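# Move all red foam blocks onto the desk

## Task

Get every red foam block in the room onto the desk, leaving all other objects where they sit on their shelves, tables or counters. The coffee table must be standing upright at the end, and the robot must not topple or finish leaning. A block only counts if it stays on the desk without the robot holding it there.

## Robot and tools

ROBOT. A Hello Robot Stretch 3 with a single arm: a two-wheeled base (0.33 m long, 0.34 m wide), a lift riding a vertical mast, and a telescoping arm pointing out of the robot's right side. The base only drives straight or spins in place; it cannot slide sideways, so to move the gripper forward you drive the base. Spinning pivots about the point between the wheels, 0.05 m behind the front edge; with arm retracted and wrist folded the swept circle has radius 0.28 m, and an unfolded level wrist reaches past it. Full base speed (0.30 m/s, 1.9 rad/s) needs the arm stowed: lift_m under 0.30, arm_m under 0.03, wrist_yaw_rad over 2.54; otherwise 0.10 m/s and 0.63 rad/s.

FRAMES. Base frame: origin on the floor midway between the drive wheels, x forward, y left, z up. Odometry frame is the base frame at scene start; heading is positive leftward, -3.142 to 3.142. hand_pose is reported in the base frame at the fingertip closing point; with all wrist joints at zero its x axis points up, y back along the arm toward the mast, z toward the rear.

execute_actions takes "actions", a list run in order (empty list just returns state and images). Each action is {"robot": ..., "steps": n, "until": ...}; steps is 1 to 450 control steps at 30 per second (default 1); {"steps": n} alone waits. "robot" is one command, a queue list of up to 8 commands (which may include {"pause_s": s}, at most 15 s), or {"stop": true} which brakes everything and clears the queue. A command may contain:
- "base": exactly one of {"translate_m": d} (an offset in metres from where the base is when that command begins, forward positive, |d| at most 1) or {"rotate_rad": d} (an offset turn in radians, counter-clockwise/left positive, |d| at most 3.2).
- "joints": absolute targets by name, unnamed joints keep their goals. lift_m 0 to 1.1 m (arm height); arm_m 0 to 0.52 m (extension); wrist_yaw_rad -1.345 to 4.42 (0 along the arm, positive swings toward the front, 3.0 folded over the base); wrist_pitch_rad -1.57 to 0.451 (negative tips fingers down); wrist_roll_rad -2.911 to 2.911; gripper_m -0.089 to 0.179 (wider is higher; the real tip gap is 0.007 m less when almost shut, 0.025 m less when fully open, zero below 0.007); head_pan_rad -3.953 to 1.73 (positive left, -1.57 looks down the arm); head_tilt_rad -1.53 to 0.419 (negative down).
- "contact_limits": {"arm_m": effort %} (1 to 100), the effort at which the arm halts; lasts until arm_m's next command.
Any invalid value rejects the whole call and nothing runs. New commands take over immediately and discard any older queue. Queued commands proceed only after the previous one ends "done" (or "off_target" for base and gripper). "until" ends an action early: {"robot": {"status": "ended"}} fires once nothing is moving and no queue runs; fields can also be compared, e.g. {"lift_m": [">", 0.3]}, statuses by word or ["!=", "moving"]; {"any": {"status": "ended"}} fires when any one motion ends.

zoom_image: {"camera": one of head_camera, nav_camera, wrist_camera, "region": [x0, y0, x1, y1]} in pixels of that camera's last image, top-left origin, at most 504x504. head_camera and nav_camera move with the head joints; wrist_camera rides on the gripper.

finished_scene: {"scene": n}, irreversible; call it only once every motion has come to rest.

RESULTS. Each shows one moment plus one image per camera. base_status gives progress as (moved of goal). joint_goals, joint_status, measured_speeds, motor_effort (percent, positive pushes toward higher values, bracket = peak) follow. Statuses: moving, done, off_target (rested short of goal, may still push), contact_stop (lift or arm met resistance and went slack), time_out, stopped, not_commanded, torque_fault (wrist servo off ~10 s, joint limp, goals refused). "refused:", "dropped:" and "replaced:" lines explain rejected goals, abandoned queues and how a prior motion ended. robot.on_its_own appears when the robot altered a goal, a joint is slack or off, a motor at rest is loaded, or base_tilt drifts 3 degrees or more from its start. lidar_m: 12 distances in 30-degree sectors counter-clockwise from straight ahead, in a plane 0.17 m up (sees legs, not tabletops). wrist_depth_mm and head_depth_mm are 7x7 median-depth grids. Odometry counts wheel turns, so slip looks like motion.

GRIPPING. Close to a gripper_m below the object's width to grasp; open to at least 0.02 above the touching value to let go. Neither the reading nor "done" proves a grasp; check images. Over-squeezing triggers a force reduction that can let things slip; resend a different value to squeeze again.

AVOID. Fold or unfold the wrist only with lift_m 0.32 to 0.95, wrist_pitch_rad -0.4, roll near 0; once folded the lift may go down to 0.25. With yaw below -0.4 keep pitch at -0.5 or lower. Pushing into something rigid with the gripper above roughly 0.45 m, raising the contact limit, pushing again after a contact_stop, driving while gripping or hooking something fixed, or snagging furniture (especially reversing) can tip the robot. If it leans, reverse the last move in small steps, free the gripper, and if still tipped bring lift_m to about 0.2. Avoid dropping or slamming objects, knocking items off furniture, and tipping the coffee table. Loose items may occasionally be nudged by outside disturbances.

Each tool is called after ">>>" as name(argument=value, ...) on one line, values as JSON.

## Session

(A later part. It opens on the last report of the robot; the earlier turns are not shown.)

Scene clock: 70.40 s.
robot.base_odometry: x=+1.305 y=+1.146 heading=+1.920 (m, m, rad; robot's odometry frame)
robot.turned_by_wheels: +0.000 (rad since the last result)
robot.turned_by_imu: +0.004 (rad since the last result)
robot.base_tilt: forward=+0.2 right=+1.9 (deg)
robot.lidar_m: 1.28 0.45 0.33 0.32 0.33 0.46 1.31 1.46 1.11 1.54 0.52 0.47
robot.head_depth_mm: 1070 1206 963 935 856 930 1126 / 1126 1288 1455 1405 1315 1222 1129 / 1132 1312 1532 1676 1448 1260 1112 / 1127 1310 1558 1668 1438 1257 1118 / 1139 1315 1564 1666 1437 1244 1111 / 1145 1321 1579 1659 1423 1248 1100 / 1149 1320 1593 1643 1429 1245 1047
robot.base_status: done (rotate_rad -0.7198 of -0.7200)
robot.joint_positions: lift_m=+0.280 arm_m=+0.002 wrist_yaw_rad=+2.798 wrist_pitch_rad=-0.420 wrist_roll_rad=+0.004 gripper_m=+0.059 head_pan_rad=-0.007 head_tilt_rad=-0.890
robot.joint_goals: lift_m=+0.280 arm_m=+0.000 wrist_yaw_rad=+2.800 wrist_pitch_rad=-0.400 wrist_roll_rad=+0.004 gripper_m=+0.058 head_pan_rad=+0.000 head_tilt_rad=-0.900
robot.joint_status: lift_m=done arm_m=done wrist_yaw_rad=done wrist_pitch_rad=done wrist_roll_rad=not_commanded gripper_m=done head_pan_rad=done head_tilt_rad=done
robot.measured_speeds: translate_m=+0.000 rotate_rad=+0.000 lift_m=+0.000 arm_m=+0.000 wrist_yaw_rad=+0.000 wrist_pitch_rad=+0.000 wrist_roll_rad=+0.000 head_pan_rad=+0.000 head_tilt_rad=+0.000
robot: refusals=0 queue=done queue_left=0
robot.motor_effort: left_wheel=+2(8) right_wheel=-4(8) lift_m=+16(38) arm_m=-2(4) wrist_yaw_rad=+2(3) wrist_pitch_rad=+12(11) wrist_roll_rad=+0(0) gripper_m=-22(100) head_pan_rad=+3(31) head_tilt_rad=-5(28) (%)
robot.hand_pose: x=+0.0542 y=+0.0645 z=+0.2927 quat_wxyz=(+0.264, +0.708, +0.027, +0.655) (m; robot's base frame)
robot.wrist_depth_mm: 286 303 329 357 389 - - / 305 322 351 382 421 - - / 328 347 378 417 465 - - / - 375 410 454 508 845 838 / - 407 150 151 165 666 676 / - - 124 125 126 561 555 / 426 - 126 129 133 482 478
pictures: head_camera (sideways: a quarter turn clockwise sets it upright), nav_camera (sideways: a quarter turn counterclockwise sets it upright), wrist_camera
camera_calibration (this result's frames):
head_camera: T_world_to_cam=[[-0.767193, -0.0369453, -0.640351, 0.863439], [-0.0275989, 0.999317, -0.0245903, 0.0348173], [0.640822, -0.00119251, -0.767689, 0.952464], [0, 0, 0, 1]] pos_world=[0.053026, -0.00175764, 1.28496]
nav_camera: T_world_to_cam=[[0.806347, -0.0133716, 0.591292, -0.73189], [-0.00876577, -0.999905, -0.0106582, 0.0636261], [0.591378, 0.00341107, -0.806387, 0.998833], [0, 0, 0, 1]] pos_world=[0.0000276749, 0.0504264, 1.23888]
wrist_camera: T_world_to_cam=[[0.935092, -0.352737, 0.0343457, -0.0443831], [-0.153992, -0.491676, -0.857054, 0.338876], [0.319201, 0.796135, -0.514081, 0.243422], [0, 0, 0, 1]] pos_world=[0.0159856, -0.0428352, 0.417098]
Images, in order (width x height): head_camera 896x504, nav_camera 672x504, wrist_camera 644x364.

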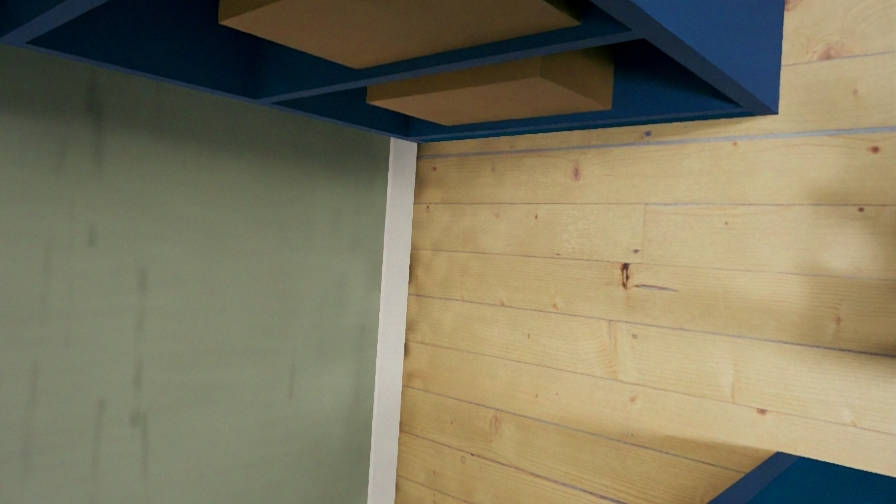

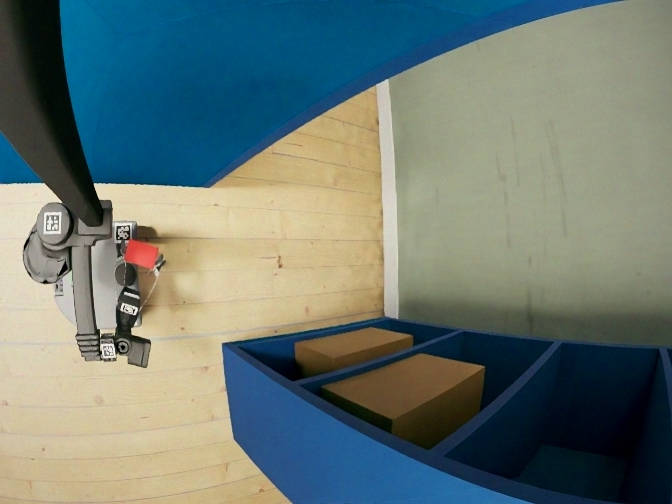

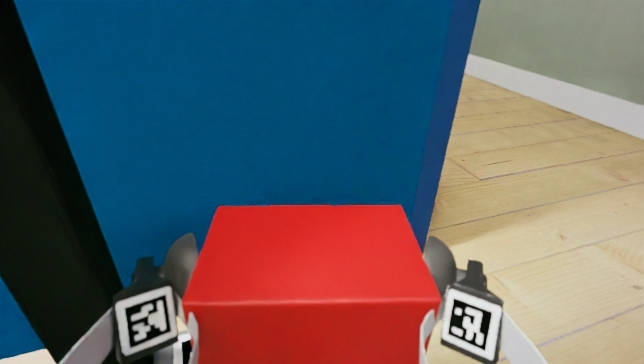

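>>> execute_actions(actions=[{"robot":[{"base":{"rotate_rad":0.15}},{"base":{"translate_m":0.74}},{"base":{"rotate_rad":1.4}},{"base":{"translate_m":1}},{"base":{"rotate_rad":0.91}},{"base":{"translate_m":1}},{"base":{"translate_m":0.22},"joints":{"lift_m":0.82,"wrist_yaw_rad":1.5,"head_pan_rad":-1.9,"head_tilt_rad":-0.7}},{"base":{"rotate_rad":0.64},"joints":{"wrist_yaw_rad":0.4,"arm_m":0.22}}],"steps":450,"until":{"robot":{"status":"ended"}}},{"steps":450,"until":{"robot":{"status":"ended"}}}])

Scene clock: 98.33 s.
robot.base_odometry: x=-0.395 y=+0.321 heading=-1.264 (m, m, rad; robot's odometry frame)
robot.turned_by_wheels: +3.099 (rad since the last result)
robot.turned_by_imu: +3.156 (rad since the last result)
robot.base_tilt: forward=+0.3 right=+1.9 (deg)
robot.lidar_m: 2.21 1.66 1.14 1.11 1.59 1.58 1.52 1.55 0.87 0.75 1.29 1.44
robot.head_depth_mm: 1213 1380 1592 1369 1437 1392 1239 / 1180 1332 1541 1357 1279 1406 - / 1141 1283 1470 1559 1554 - 1186 / 1101 1235 1414 1564 1604 1366 1179 / 1071 1193 1348 - 689 1332 1175 / 1043 1158 1184 963 665 1261 1158 / 1012 1122 1169 922 697 1274 1163
robot.base_status: done (rotate_rad +0.6398 of +0.6400)
robot.joint_positions: lift_m=+0.820 arm_m=+0.220 wrist_yaw_rad=+0.402 wrist_pitch_rad=-0.420 wrist_roll_rad=+0.004 gripper_m=+0.059 head_pan_rad=-1.893 head_tilt_rad=-0.704
robot.joint_goals: lift_m=+0.820 arm_m=+0.220 wrist_yaw_rad=+0.400 wrist_pitch_rad=-0.400 wrist_roll_rad=+0.004 gripper_m=+0.058 head_pan_rad=-1.900 head_tilt_rad=-0.700
robot.joint_status: lift_m=done arm_m=done wrist_yaw_rad=done wrist_pitch_rad=done wrist_roll_rad=not_commanded gripper_m=done head_pan_rad=done head_tilt_rad=done
robot.measured_speeds: translate_m=+0.000 rotate_rad=+0.000 lift_m=+0.000 arm_m=+0.000 wrist_yaw_rad=+0.000 wrist_pitch_rad=+0.000 wrist_roll_rad=+0.000 head_pan_rad=+0.000 head_tilt_rad=+0.000
robot: refusals=0 queue=done queue_left=0
robot.motor_effort: left_wheel=-3(8) right_wheel=+3(10) lift_m=+36(37) arm_m=+4(4) wrist_yaw_rad=-2(4) wrist_pitch_rad=+12(12) wrist_roll_rad=+0(0) gripper_m=-21(22) head_pan_rad=-4(33) head_tilt_rad=+2(19) (%)
robot.hand_pose: x=+0.0661 y=-0.5710 z=+0.8317 quat_wxyz=(+0.706, +0.283, -0.649, -0.007) (m; robot's base frame)
robot.wrist_depth_mm: - 997 873 798 729 673 613 / 855 869 887 829 772 719 657 / 577 591 599 609 617 629 694 / 441 443 451 455 459 467 725 / 352 360 149 151 165 371 751 / 295 298 124 125 126 307 331 / 258 - 126 129 133 268 265
pictures: head_camera (sideways: a quarter turn clockwise sets it upright), nav_camera (sideways: a quarter turn counterclockwise sets it upright), wrist_camera
camera_calibration (this result's frames):
head_camera: T_world_to_cam=[[0.161435, 0.616324, -0.770768, 1.02773], [0.956905, -0.288796, -0.0305071, 0.0365215], [-0.241397, -0.732627, -0.636385, 0.787072], [0, 0, 0, 1]] pos_world=[-0.010863, -0.0462395, 1.29414]
nav_camera: T_world_to_cam=[[-0.224071, -0.645863, 0.729831, -0.906128], [-0.948433, 0.316792, -0.0108406, 0.0695982], [-0.224203, -0.694625, -0.683541, 0.844056], [0, 0, 0, 1]] pos_world=[0.0522127, -0.0209797, 1.23902]
wrist_camera: T_world_to_cam=[[-0.926457, -0.37483, 0.0343552, -0.187737], [-0.220374, 0.46616, -0.856814, 1.04125], [0.305144, -0.801372, -0.51448, 0.111755], [0, 0, 0, 1]] pos_world=[0.0214321, -0.466201, 0.956102]
Images, in order (width x height): head_camera 896x504, nav_camera 672x504, wrist_camera 644x364.

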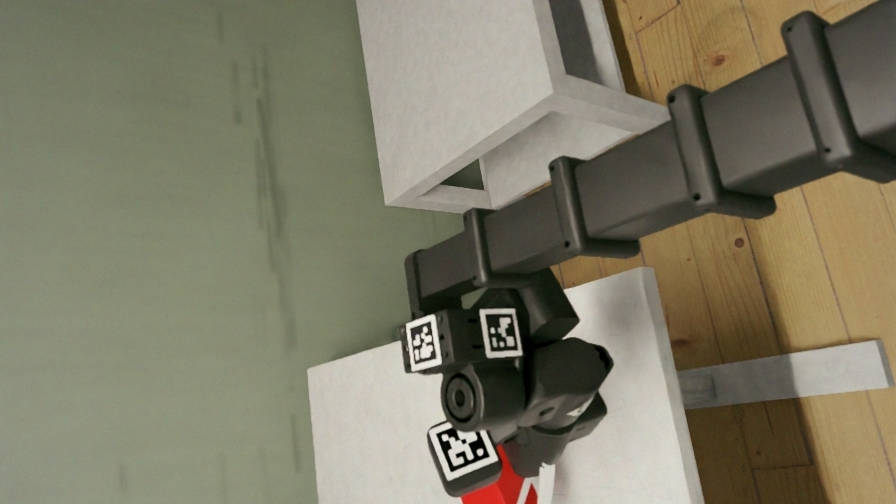

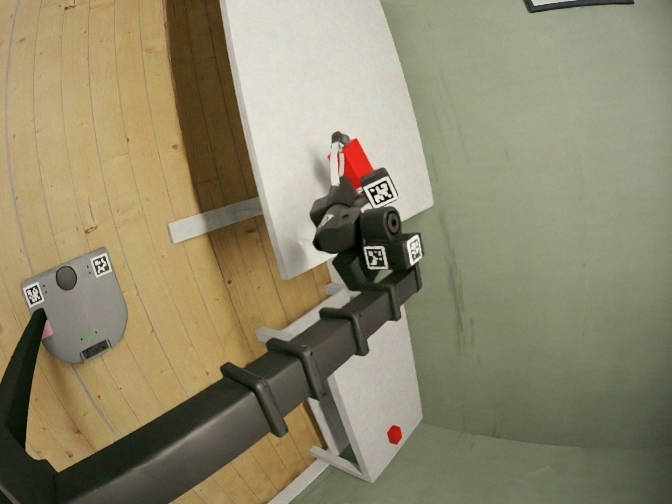

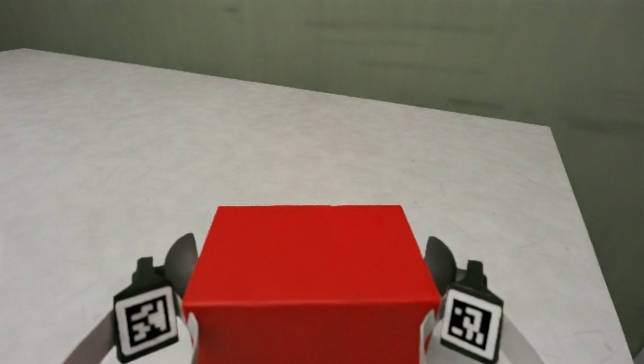

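>>> execute_actions(actions=[{"robot":[{"joints":{"lift_m":0.75,"arm_m":0.36}},{"joints":{"lift_m":0.731}},{"joints":{"gripper_m":0.17}},{"joints":{"lift_m":0.8}},{"base":{"rotate_rad":0.18},"joints":{"arm_m":0,"wrist_yaw_rad":0}},{"base":{"translate_m":-1}}],"steps":450,"until":{"robot":{"translate_m":["<",-0.35]}}},{"robot":{"joints":{"lift_m":0.56,"head_pan_rad":-1.7,"head_tilt_rad":-0.85}},"steps":450,"until":{"robot":{"status":"ended"}}},{"robot":{"base":{"rotate_rad":-0.3}},"steps":450,"until":{"robot":{"status":"ended"}}}])

Scene clock: 121.07 s.
robot.base_odometry: x=-0.862 y=+1.205 heading=-1.384 (m, m, rad; robot's odometry frame)
robot.turned_by_wheels: -0.120 (rad since the last result)
robot.turned_by_imu: -0.129 (rad since the last result)
robot.base_tilt: forward=+0.2 right=+1.9 (deg)
robot.lidar_m: 2.29 2.12 1.51 1.32 0.90 0.58 0.53 0.54 0.66 1.10 0.66 0.65
robot.head_depth_mm: 871 921 969 1023 1074 1142 1122 / 999 1110 1212 1201 1045 1267 1156 / 994 1157 1324 1153 1040 1284 1194 / 976 1119 1277 1119 1013 1282 - / 951 1085 1263 1136 987 1257 1119 / 928 1055 1233 1131 960 1220 1117 / 905 1033 1196 1130 954 1200 1107
robot.base_status: done (rotate_rad -0.2998 of -0.3000)
robot.joint_positions: lift_m=+0.560 arm_m=+0.002 wrist_yaw_rad=+0.001 wrist_pitch_rad=-0.420 wrist_roll_rad=+0.004 gripper_m=+0.170 head_pan_rad=-1.707 head_tilt_rad=-0.840
robot.joint_goals: lift_m=+0.560 arm_m=+0.000 wrist_yaw_rad=+0.000 wrist_pitch_rad=-0.400 wrist_roll_rad=+0.004 gripper_m=+0.170 head_pan_rad=-1.700 head_tilt_rad=-0.850
robot.joint_status: lift_m=done arm_m=done wrist_yaw_rad=done wrist_pitch_rad=done wrist_roll_rad=not_commanded gripper_m=done head_pan_rad=done head_tilt_rad=done
robot.measured_speeds: translate_m=+0.000 rotate_rad=+0.000 lift_m=+0.000 arm_m=+0.000 wrist_yaw_rad=+0.000 wrist_pitch_rad=+0.000 wrist_roll_rad=+0.000 head_pan_rad=+0.000 head_tilt_rad=+0.000
robot: refusals=0 queue=done queue_left=0
robot.motor_effort: left_wheel=+3(7) right_wheel=-5(8) lift_m=+17(37) arm_m=-2(2) wrist_yaw_rad=-1(3) wrist_pitch_rad=+12(12) wrist_roll_rad=+0(0) gripper_m=+0(89) head_pan_rad=+3(16) head_tilt_rad=-6(22) (%)
robot.hand_pose: x=-0.0212 y=-0.3706 z=+0.5727 quat_wxyz=(+0.691, +0.148, -0.692, -0.148) (m; robot's base frame)
robot.wrist_depth_mm: 732 747 782 825 840 710 509 / 771 788 831 862 897 720 523 / 610 625 630 646 570 662 518 / 466 468 469 477 485 493 505 / 375 378 379 380 403 415 452 / - 366 665 675 708 794 511 / - 609 606 616 637 619 498
pictures: head_camera (sideways: a quarter turn clockwise sets it upright), nav_camera (sideways: a quarter turn counterclockwise sets it upright), wrist_camera
camera_calibration (this result's frames):
head_camera: T_world_to_cam=[[0.0578648, 0.732701, -0.678086, 0.907576], [0.994349, -0.102856, -0.026287, 0.0307941], [-0.0890057, -0.672733, -0.734512, 0.913773], [0, 0, 0, 1]] pos_world=[-0.00180573, -0.0470895, 1.2874]
nav_camera: T_world_to_cam=[[-0.113142, -0.767428, 0.631074, -0.778113], [-0.990486, 0.137192, -0.0107443, 0.0697274], [-0.0783326, -0.626285, -0.775649, 0.962951], [0, 0, 0, 1]] pos_world=[0.0564576, -0.00362924, 1.23871]
wrist_camera: T_world_to_cam=[[-0.999285, 0.015804, 0.0343504, -0.0413836], [-0.0213139, 0.514946, -0.856958, 0.729085], [-0.0312319, -0.857077, -0.51424, 0.137804], [0, 0, 0, 1]] pos_world=[-0.0215104, -0.256676, 0.697082]
Images, in order (width x height): head_camera 896x504, nav_camera 672x504, wrist_camera 644x364.

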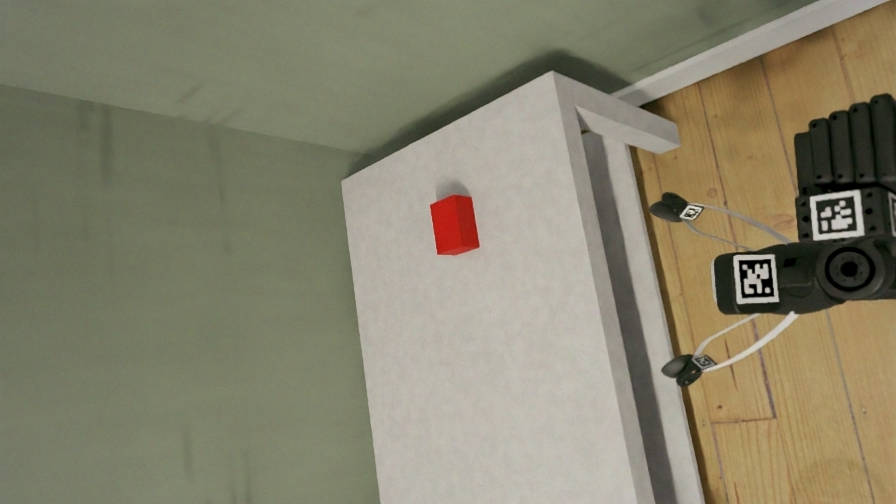

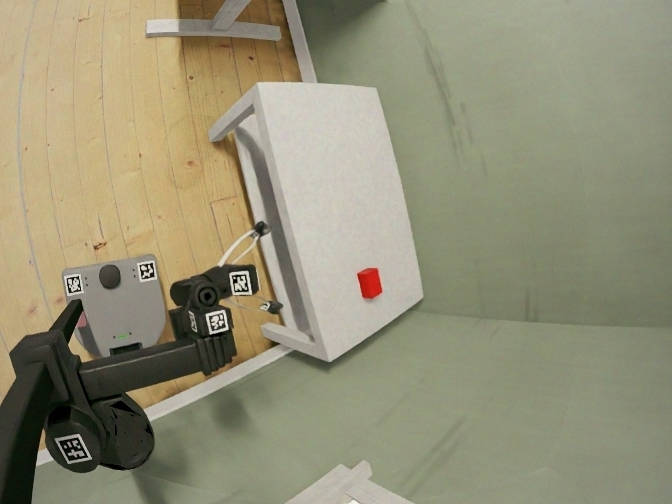

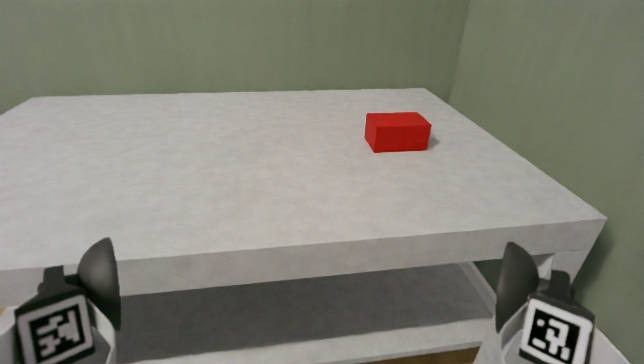

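>>> execute_actions(actions=[{"robot":[{"base":{"translate_m":-0.155},"joints":{"wrist_yaw_rad":0.12,"arm_m":0.405,"lift_m":0.53}},{"joints":{"lift_m":0.465}}],"steps":450,"until":{"robot":{"status":"ended"}}}])

Scene clock: 126.60 s.
robot.base_odometry: x=-0.891 y=+1.358 heading=-1.384 (m, m, rad; robot's odometry frame)
robot.turned_by_wheels: +0.000 (rad since the last result)
robot.turned_by_imu: -0.001 (rad since the last result)
robot.base_tilt: forward=+0.2 right=+1.7 (deg)
robot.lidar_m: 2.44 2.23 1.36 1.47 0.64 0.42 0.38 0.38 0.48 0.63 1.13 0.77
robot.head_depth_mm: 618 648 683 727 764 812 863 / 757 798 858 917 980 1061 1094 / 957 1045 1134 1188 1188 1254 - / 991 1142 1317 1179 1226 1280 1127 / 970 1113 1274 1168 1003 1258 1125 / 944 1078 1257 1133 978 1225 1114 / 923 1052 1223 1124 955 1210 1118
robot.base_status: done (translate_m -0.1550 of -0.1550)
robot.joint_positions: lift_m=+0.465 arm_m=+0.405 wrist_yaw_rad=+0.119 wrist_pitch_rad=-0.420 wrist_roll_rad=+0.004 gripper_m=+0.170 head_pan_rad=-1.707 head_tilt_rad=-0.840
robot.joint_goals: lift_m=+0.465 arm_m=+0.405 wrist_yaw_rad=+0.120 wrist_pitch_rad=-0.400 wrist_roll_rad=+0.004 gripper_m=+0.170 head_pan_rad=-1.700 head_tilt_rad=-0.850
robot.joint_status: lift_m=done arm_m=done wrist_yaw_rad=done wrist_pitch_rad=done wrist_roll_rad=not_commanded gripper_m=done head_pan_rad=done head_tilt_rad=done
robot.measured_speeds: translate_m=+0.000 rotate_rad=+0.000 lift_m=+0.000 arm_m=+0.000 wrist_yaw_rad=+0.000 wrist_pitch_rad=+0.000 wrist_roll_rad=+0.000 head_pan_rad=+0.000 head_tilt_rad=+0.000
robot: refusals=0 queue=done queue_left=0
robot.motor_effort: left_wheel=+2(2) right_wheel=-5(8) lift_m=+16(16) arm_m=+3(3) wrist_yaw_rad=+3(5) wrist_pitch_rad=+12(12) wrist_roll_rad=+0(0) gripper_m=+0(0) head_pan_rad=+3(3) head_tilt_rad=-5(6) (%)
robot.hand_pose: x=+0.0050 y=-0.7723 z=+0.4777 quat_wxyz=(+0.698, +0.188, -0.683, -0.107) (m; robot's base frame)
robot.wrist_depth_mm: 431 435 439 437 448 441 337 / 464 467 474 474 479 467 339 / 365 373 380 383 390 440 337 / 278 281 284 287 292 297 337 / 223 228 172 160 175 235 295 / - 189 148 146 151 194 197 / - 162 159 160 161 167 173
pictures: head_camera (sideways: a quarter turn clockwise sets it upright), nav_camera (sideways: a quarter turn counterclockwise sets it upright), wrist_camera
camera_calibration (this result's frames):
head_camera: T_world_to_cam=[[0.0578147, 0.732706, -0.678085, 0.907576], [0.994356, -0.102788, -0.026287, 0.030794], [-0.0889595, -0.672738, -0.734513, 0.913774], [0, 0, 0, 1]] pos_world=[-0.00180251, -0.0470901, 1.2874]
nav_camera: T_world_to_cam=[[-0.113089, -0.767436, 0.631073, -0.778112], [-0.990496, 0.137124, -0.0107442, 0.0697274], [-0.0782897, -0.62629, -0.775649, 0.962952], [0, 0, 0, 1]] pos_world=[0.0564578, -0.00362575, 1.23871]
wrist_camera: T_world_to_cam=[[-0.994284, -0.101089, 0.0343497, -0.0958947], [-0.081345, 0.50889, -0.85698, 0.850703], [0.0691508, -0.854876, -0.514204, -0.253266], [0, 0, 0, 1]] pos_world=[-0.00863267, -0.659119, 0.602099]
Images, in order (width x height): head_camera 896x504, nav_camera 672x504, wrist_camera 644x364.

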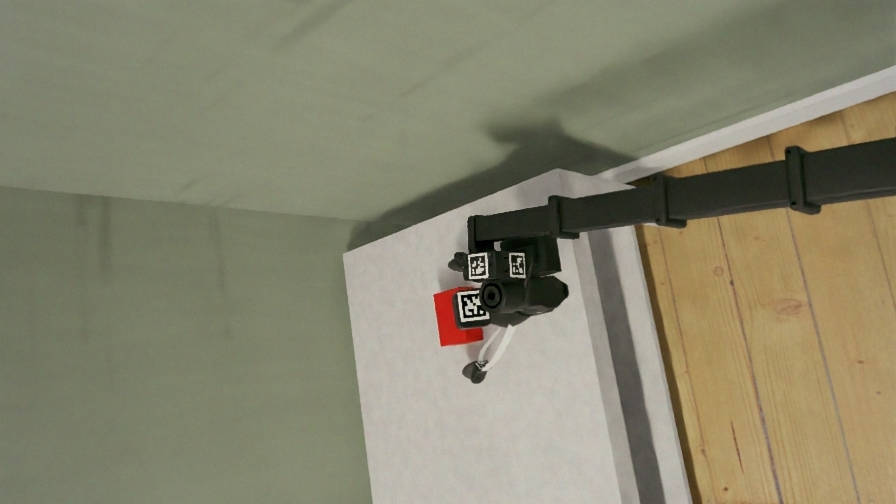

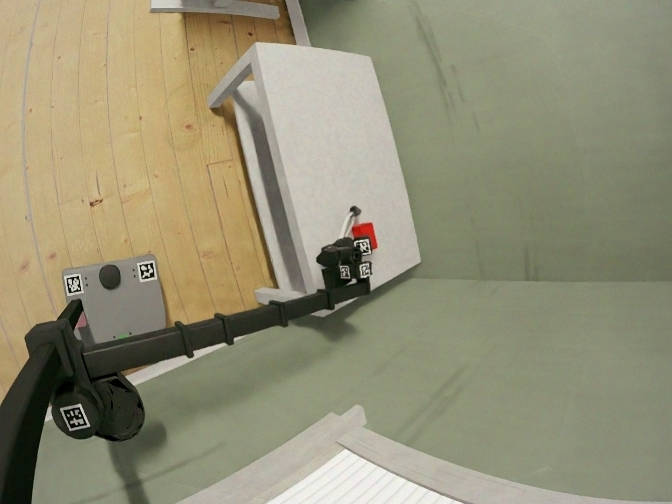

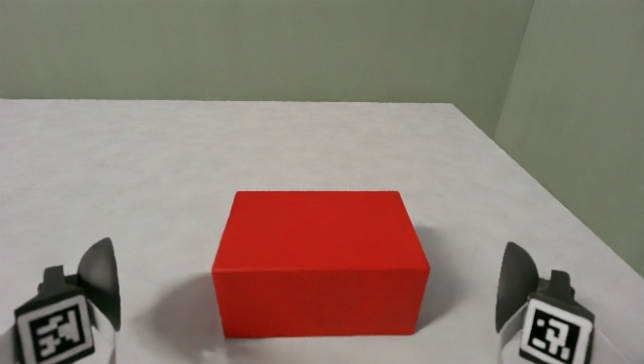

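>>> execute_actions(actions=[{"robot":[{"joints":{"arm_m":0.432,"lift_m":0.459}},{"joints":{"gripper_m":0.055}},{"joints":{"lift_m":0.5}},{"base":{"rotate_rad":0.13}},{"base":{"translate_m":0.94},"joints":{"lift_m":0.82,"arm_m":0.51,"wrist_yaw_rad":1.0,"head_pan_rad":-1.3,"head_tilt_rad":-0.7}}],"steps":450,"until":{"robot":{"status":"ended"}}},{"steps":200,"until":{"robot":{"status":"ended"}}}])

Scene clock: 142.43 s.
robot.base_odometry: x=-0.598 y=+0.464 heading=-1.254 (m, m, rad; robot's odometry frame)
robot.turned_by_wheels: +0.130 (rad since the last result)
robot.turned_by_imu: +0.131 (rad since the last result)
robot.base_tilt: forward=+0.3 right=+1.9 (deg)
robot.lidar_m: 2.41 1.82 1.32 1.26 1.29 1.37 1.32 1.30 0.63 0.68 0.63 1.54
robot.head_depth_mm: 883 979 1056 1254 1447 1393 1190 / 905 1001 1097 1320 1503 1388 1189 / 932 1042 1136 916 1465 1377 1181 / 958 1075 1168 907 731 623 1152 / 987 1109 1187 902 727 606 1122 / 1019 1145 1180 895 722 602 1164 / 1040 1181 1168 885 717 612 1156
robot.base_status: done (translate_m +0.9400 of +0.9400)
robot.joint_positions: lift_m=+0.820 arm_m=+0.510 wrist_yaw_rad=+0.998 wrist_pitch_rad=-0.420 wrist_roll_rad=+0.004 gripper_m=+0.063 head_pan_rad=-1.307 head_tilt_rad=-0.705
robot.joint_goals: lift_m=+0.820 arm_m=+0.510 wrist_yaw_rad=+1.000 wrist_pitch_rad=-0.400 wrist_roll_rad=+0.004 gripper_m=+0.061 head_pan_rad=-1.300 head_tilt_rad=-0.700
robot.joint_status: lift_m=done arm_m=done wrist_yaw_rad=done wrist_pitch_rad=done wrist_roll_rad=not_commanded gripper_m=done head_pan_rad=done head_tilt_rad=done
robot.measured_speeds: translate_m=+0.000 rotate_rad=+0.000 lift_m=+0.000 arm_m=+0.000 wrist_yaw_rad=+0.000 wrist_pitch_rad=+0.000 wrist_roll_rad=+0.000 head_pan_rad=+0.000 head_tilt_rad=+0.000
robot: refusals=0 queue=done queue_left=0
robot.on_its_own: gripper_m is held at +0.061, not at your +0.055, by its stall guard, which is not easing now
robot.motor_effort: left_wheel=-4(6) right_wheel=+4(8) lift_m=+35(37) arm_m=+4(3) wrist_yaw_rad=+3(5) wrist_pitch_rad=+12(12) wrist_roll_rad=+0(0) gripper_m=-21(100) head_pan_rad=+2(22) head_tilt_rad=+3(21) (%)
robot.hand_pose: x=+0.1669 y=-0.7764 z=+0.8318 quat_wxyz=(+0.677, +0.461, -0.538, +0.200) (m; robot's base frame)
robot.wrist_depth_mm: - - - 660 483 381 310 / 863 886 893 705 507 399 324 / 583 590 602 638 537 412 333 / 439 444 447 450 495 429 346 / 355 358 169 161 367 412 359 / 294 309 126 127 129 307 351 / 257 240 119 121 123 267 263
pictures: head_camera (sideways: a quarter turn clockwise sets it upright), nav_camera (sideways: a quarter turn counterclockwise sets it upright), wrist_camera
camera_calibration (this result's frames):
head_camera: T_world_to_cam=[[-0.206512, 0.603139, -0.770439, 1.02955], [0.956934, 0.288699, -0.0304919, 0.0365016], [0.204034, -0.743556, -0.636784, 0.784875], [0, 0, 0, 1]] pos_world=[0.0175429, -0.047901, 1.29411]
nav_camera: T_world_to_cam=[[0.170663, -0.662373, 0.729477, -0.908074], [-0.965367, -0.260669, -0.0108406, 0.0697015], [0.197333, -0.702363, -0.683919, 0.841976], [0, 0, 0, 1]] pos_world=[0.0561124, 0.00805892, 1.23902]
wrist_camera: T_world_to_cam=[[-0.556415, -0.830194, 0.0343479, -0.586635], [-0.443611, 0.261857, -0.857112, 1.03819], [0.702575, -0.492147, -0.513985, 0.089824], [0, 0, 0, 1]] pos_world=[0.0710329, -0.714672, 0.956164]
Images, in order (width x height): head_camera 896x504, nav_camera 672x504, wrist_camera 644x364.

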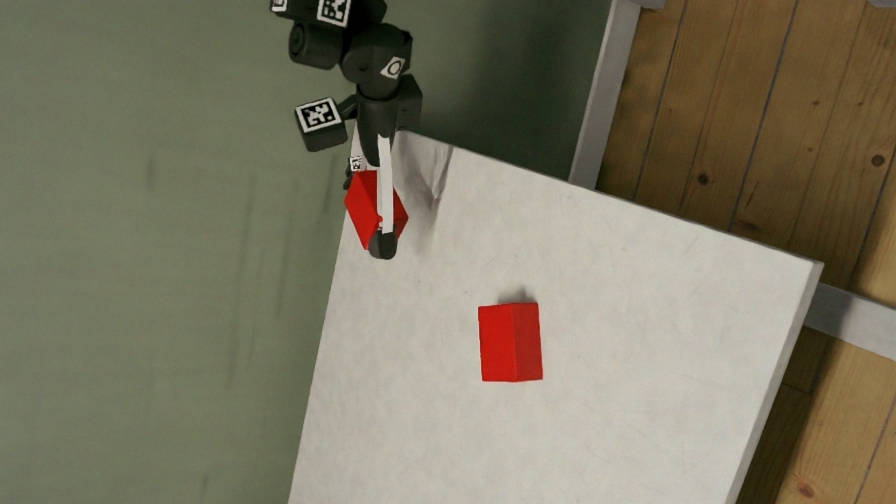

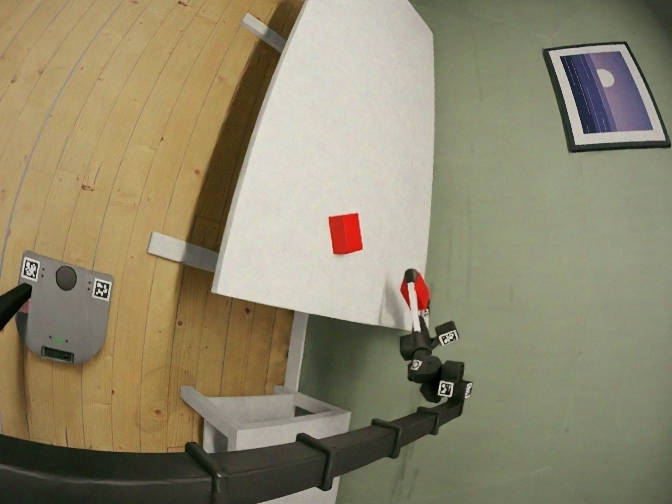

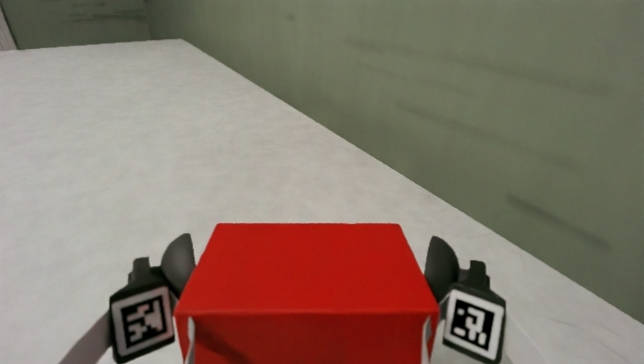

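>>> execute_actions(actions=[{"robot":[{"base":{"translate_m":0.05},"joints":{"lift_m":0.76}},{"joints":{"lift_m":0.733}},{"joints":{"gripper_m":0.15}},{"joints":{"lift_m":0.8}}],"steps":450,"until":{"robot":{"status":"ended"}}}])

Scene clock: 148.00 s.
robot.base_odometry: x=-0.583 y=+0.417 heading=-1.254 (m, m, rad; robot's odometry frame)
robot.turned_by_wheels: +0.000 (rad since the last result)
robot.turned_by_imu: -0.001 (rad since the last result)
robot.base_tilt: forward=+0.2 right=+2.0 (deg)
robot.lidar_m: 2.36 1.88 1.32 1.26 1.30 1.42 1.36 1.35 0.66 0.62 0.63 1.50
robot.head_depth_mm: 880 972 1054 1253 1442 1399 1184 / 904 1009 1110 1254 1512 1387 1192 / 935 1041 1135 902 739 645 1163 / 960 1077 1152 883 730 609 1080 / 980 1109 1179 901 724 607 1115 / 1017 1142 1176 895 721 602 1167 / 1042 1176 1168 883 714 616 1156
robot.base_status: done (translate_m +0.0500 of +0.0500)
robot.joint_positions: lift_m=+0.800 arm_m=+0.510 wrist_yaw_rad=+0.998 wrist_pitch_rad=-0.420 wrist_roll_rad=+0.004 gripper_m=+0.150 head_pan_rad=-1.307 head_tilt_rad=-0.705
robot.joint_goals: lift_m=+0.800 arm_m=+0.510 wrist_yaw_rad=+1.000 wrist_pitch_rad=-0.400 wrist_roll_rad=+0.004 gripper_m=+0.150 head_pan_rad=-1.300 head_tilt_rad=-0.700
robot.joint_status: lift_m=done arm_m=done wrist_yaw_rad=done wrist_pitch_rad=done wrist_roll_rad=not_commanded gripper_m=done head_pan_rad=done head_tilt_rad=done
robot.measured_speeds: translate_m=+0.000 rotate_rad=+0.000 lift_m=+0.000 arm_m=+0.000 wrist_yaw_rad=+0.000 wrist_pitch_rad=+0.000 wrist_roll_rad=+0.000 head_pan_rad=+0.000 head_tilt_rad=+0.000
robot: refusals=0 queue=done queue_left=0
robot.motor_effort: left_wheel=-3(5) right_wheel=+4(7) lift_m=+36(37) arm_m=+4(4) wrist_yaw_rad=+2(3) wrist_pitch_rad=+11(12) wrist_roll_rad=+0(0) gripper_m=+0(89) head_pan_rad=+2(2) head_tilt_rad=+3(2) (%)
robot.hand_pose: x=+0.1670 y=-0.7762 z=+0.8118 quat_wxyz=(+0.677, +0.461, -0.537, +0.201) (m; robot's base frame)
robot.wrist_depth_mm: - - - 650 479 380 313 / 789 801 819 690 501 397 322 / 531 540 546 555 539 409 334 / 403 409 409 415 419 428 346 / 325 325 327 330 333 352 358 / 273 273 273 277 279 292 282 / - 233 196 186 232 232 243
pictures: head_camera (sideways: a quarter turn clockwise sets it upright), nav_camera (sideways: a quarter turn counterclockwise sets it upright), wrist_camera
camera_calibration (this result's frames):
head_camera: T_world_to_cam=[[-0.206514, 0.603095, -0.770473, 1.02959], [0.956928, 0.288719, -0.0304935, 0.0365037], [0.20406, -0.743584, -0.636743, 0.784821], [0, 0, 0, 1]] pos_world=[0.0175441, -0.0479011, 1.29412]
nav_camera: T_world_to_cam=[[0.170667, -0.662331, 0.729513, -0.908121], [-0.965361, -0.260691, -0.0108406, 0.0697015], [0.197358, -0.702394, -0.683881, 0.841926], [0, 0, 0, 1]] pos_world=[0.0561131, 0.00805678, 1.23902]
wrist_camera: T_world_to_cam=[[-0.555674, -0.83069, 0.0343495, -0.586263], [-0.443914, 0.261508, -0.857062, 1.02078], [0.70297, -0.491495, -0.514068, 0.0800612], [0, 0, 0, 1]] pos_world=[0.071086, -0.714594, 0.936165]
Images, in order (width x height): head_camera 896x504, nav_camera 672x504, wrist_camera 644x364.

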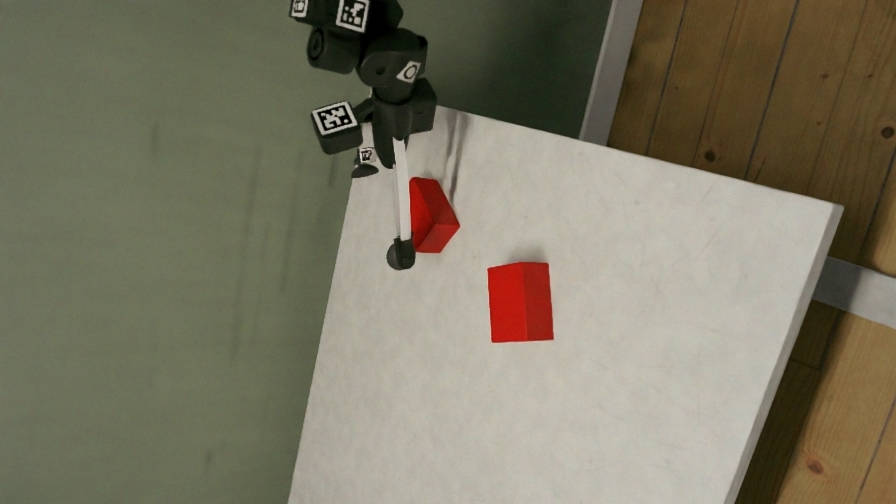

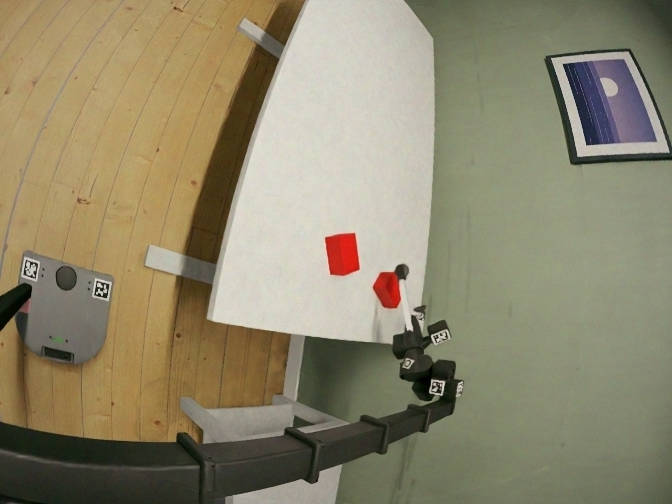

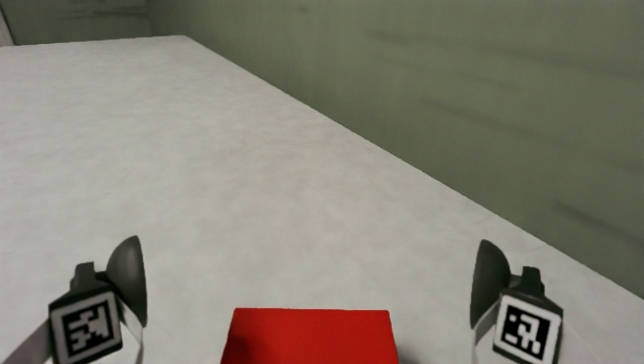

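>>> finished_scene(scene=2)

The scene is finished: the task was done.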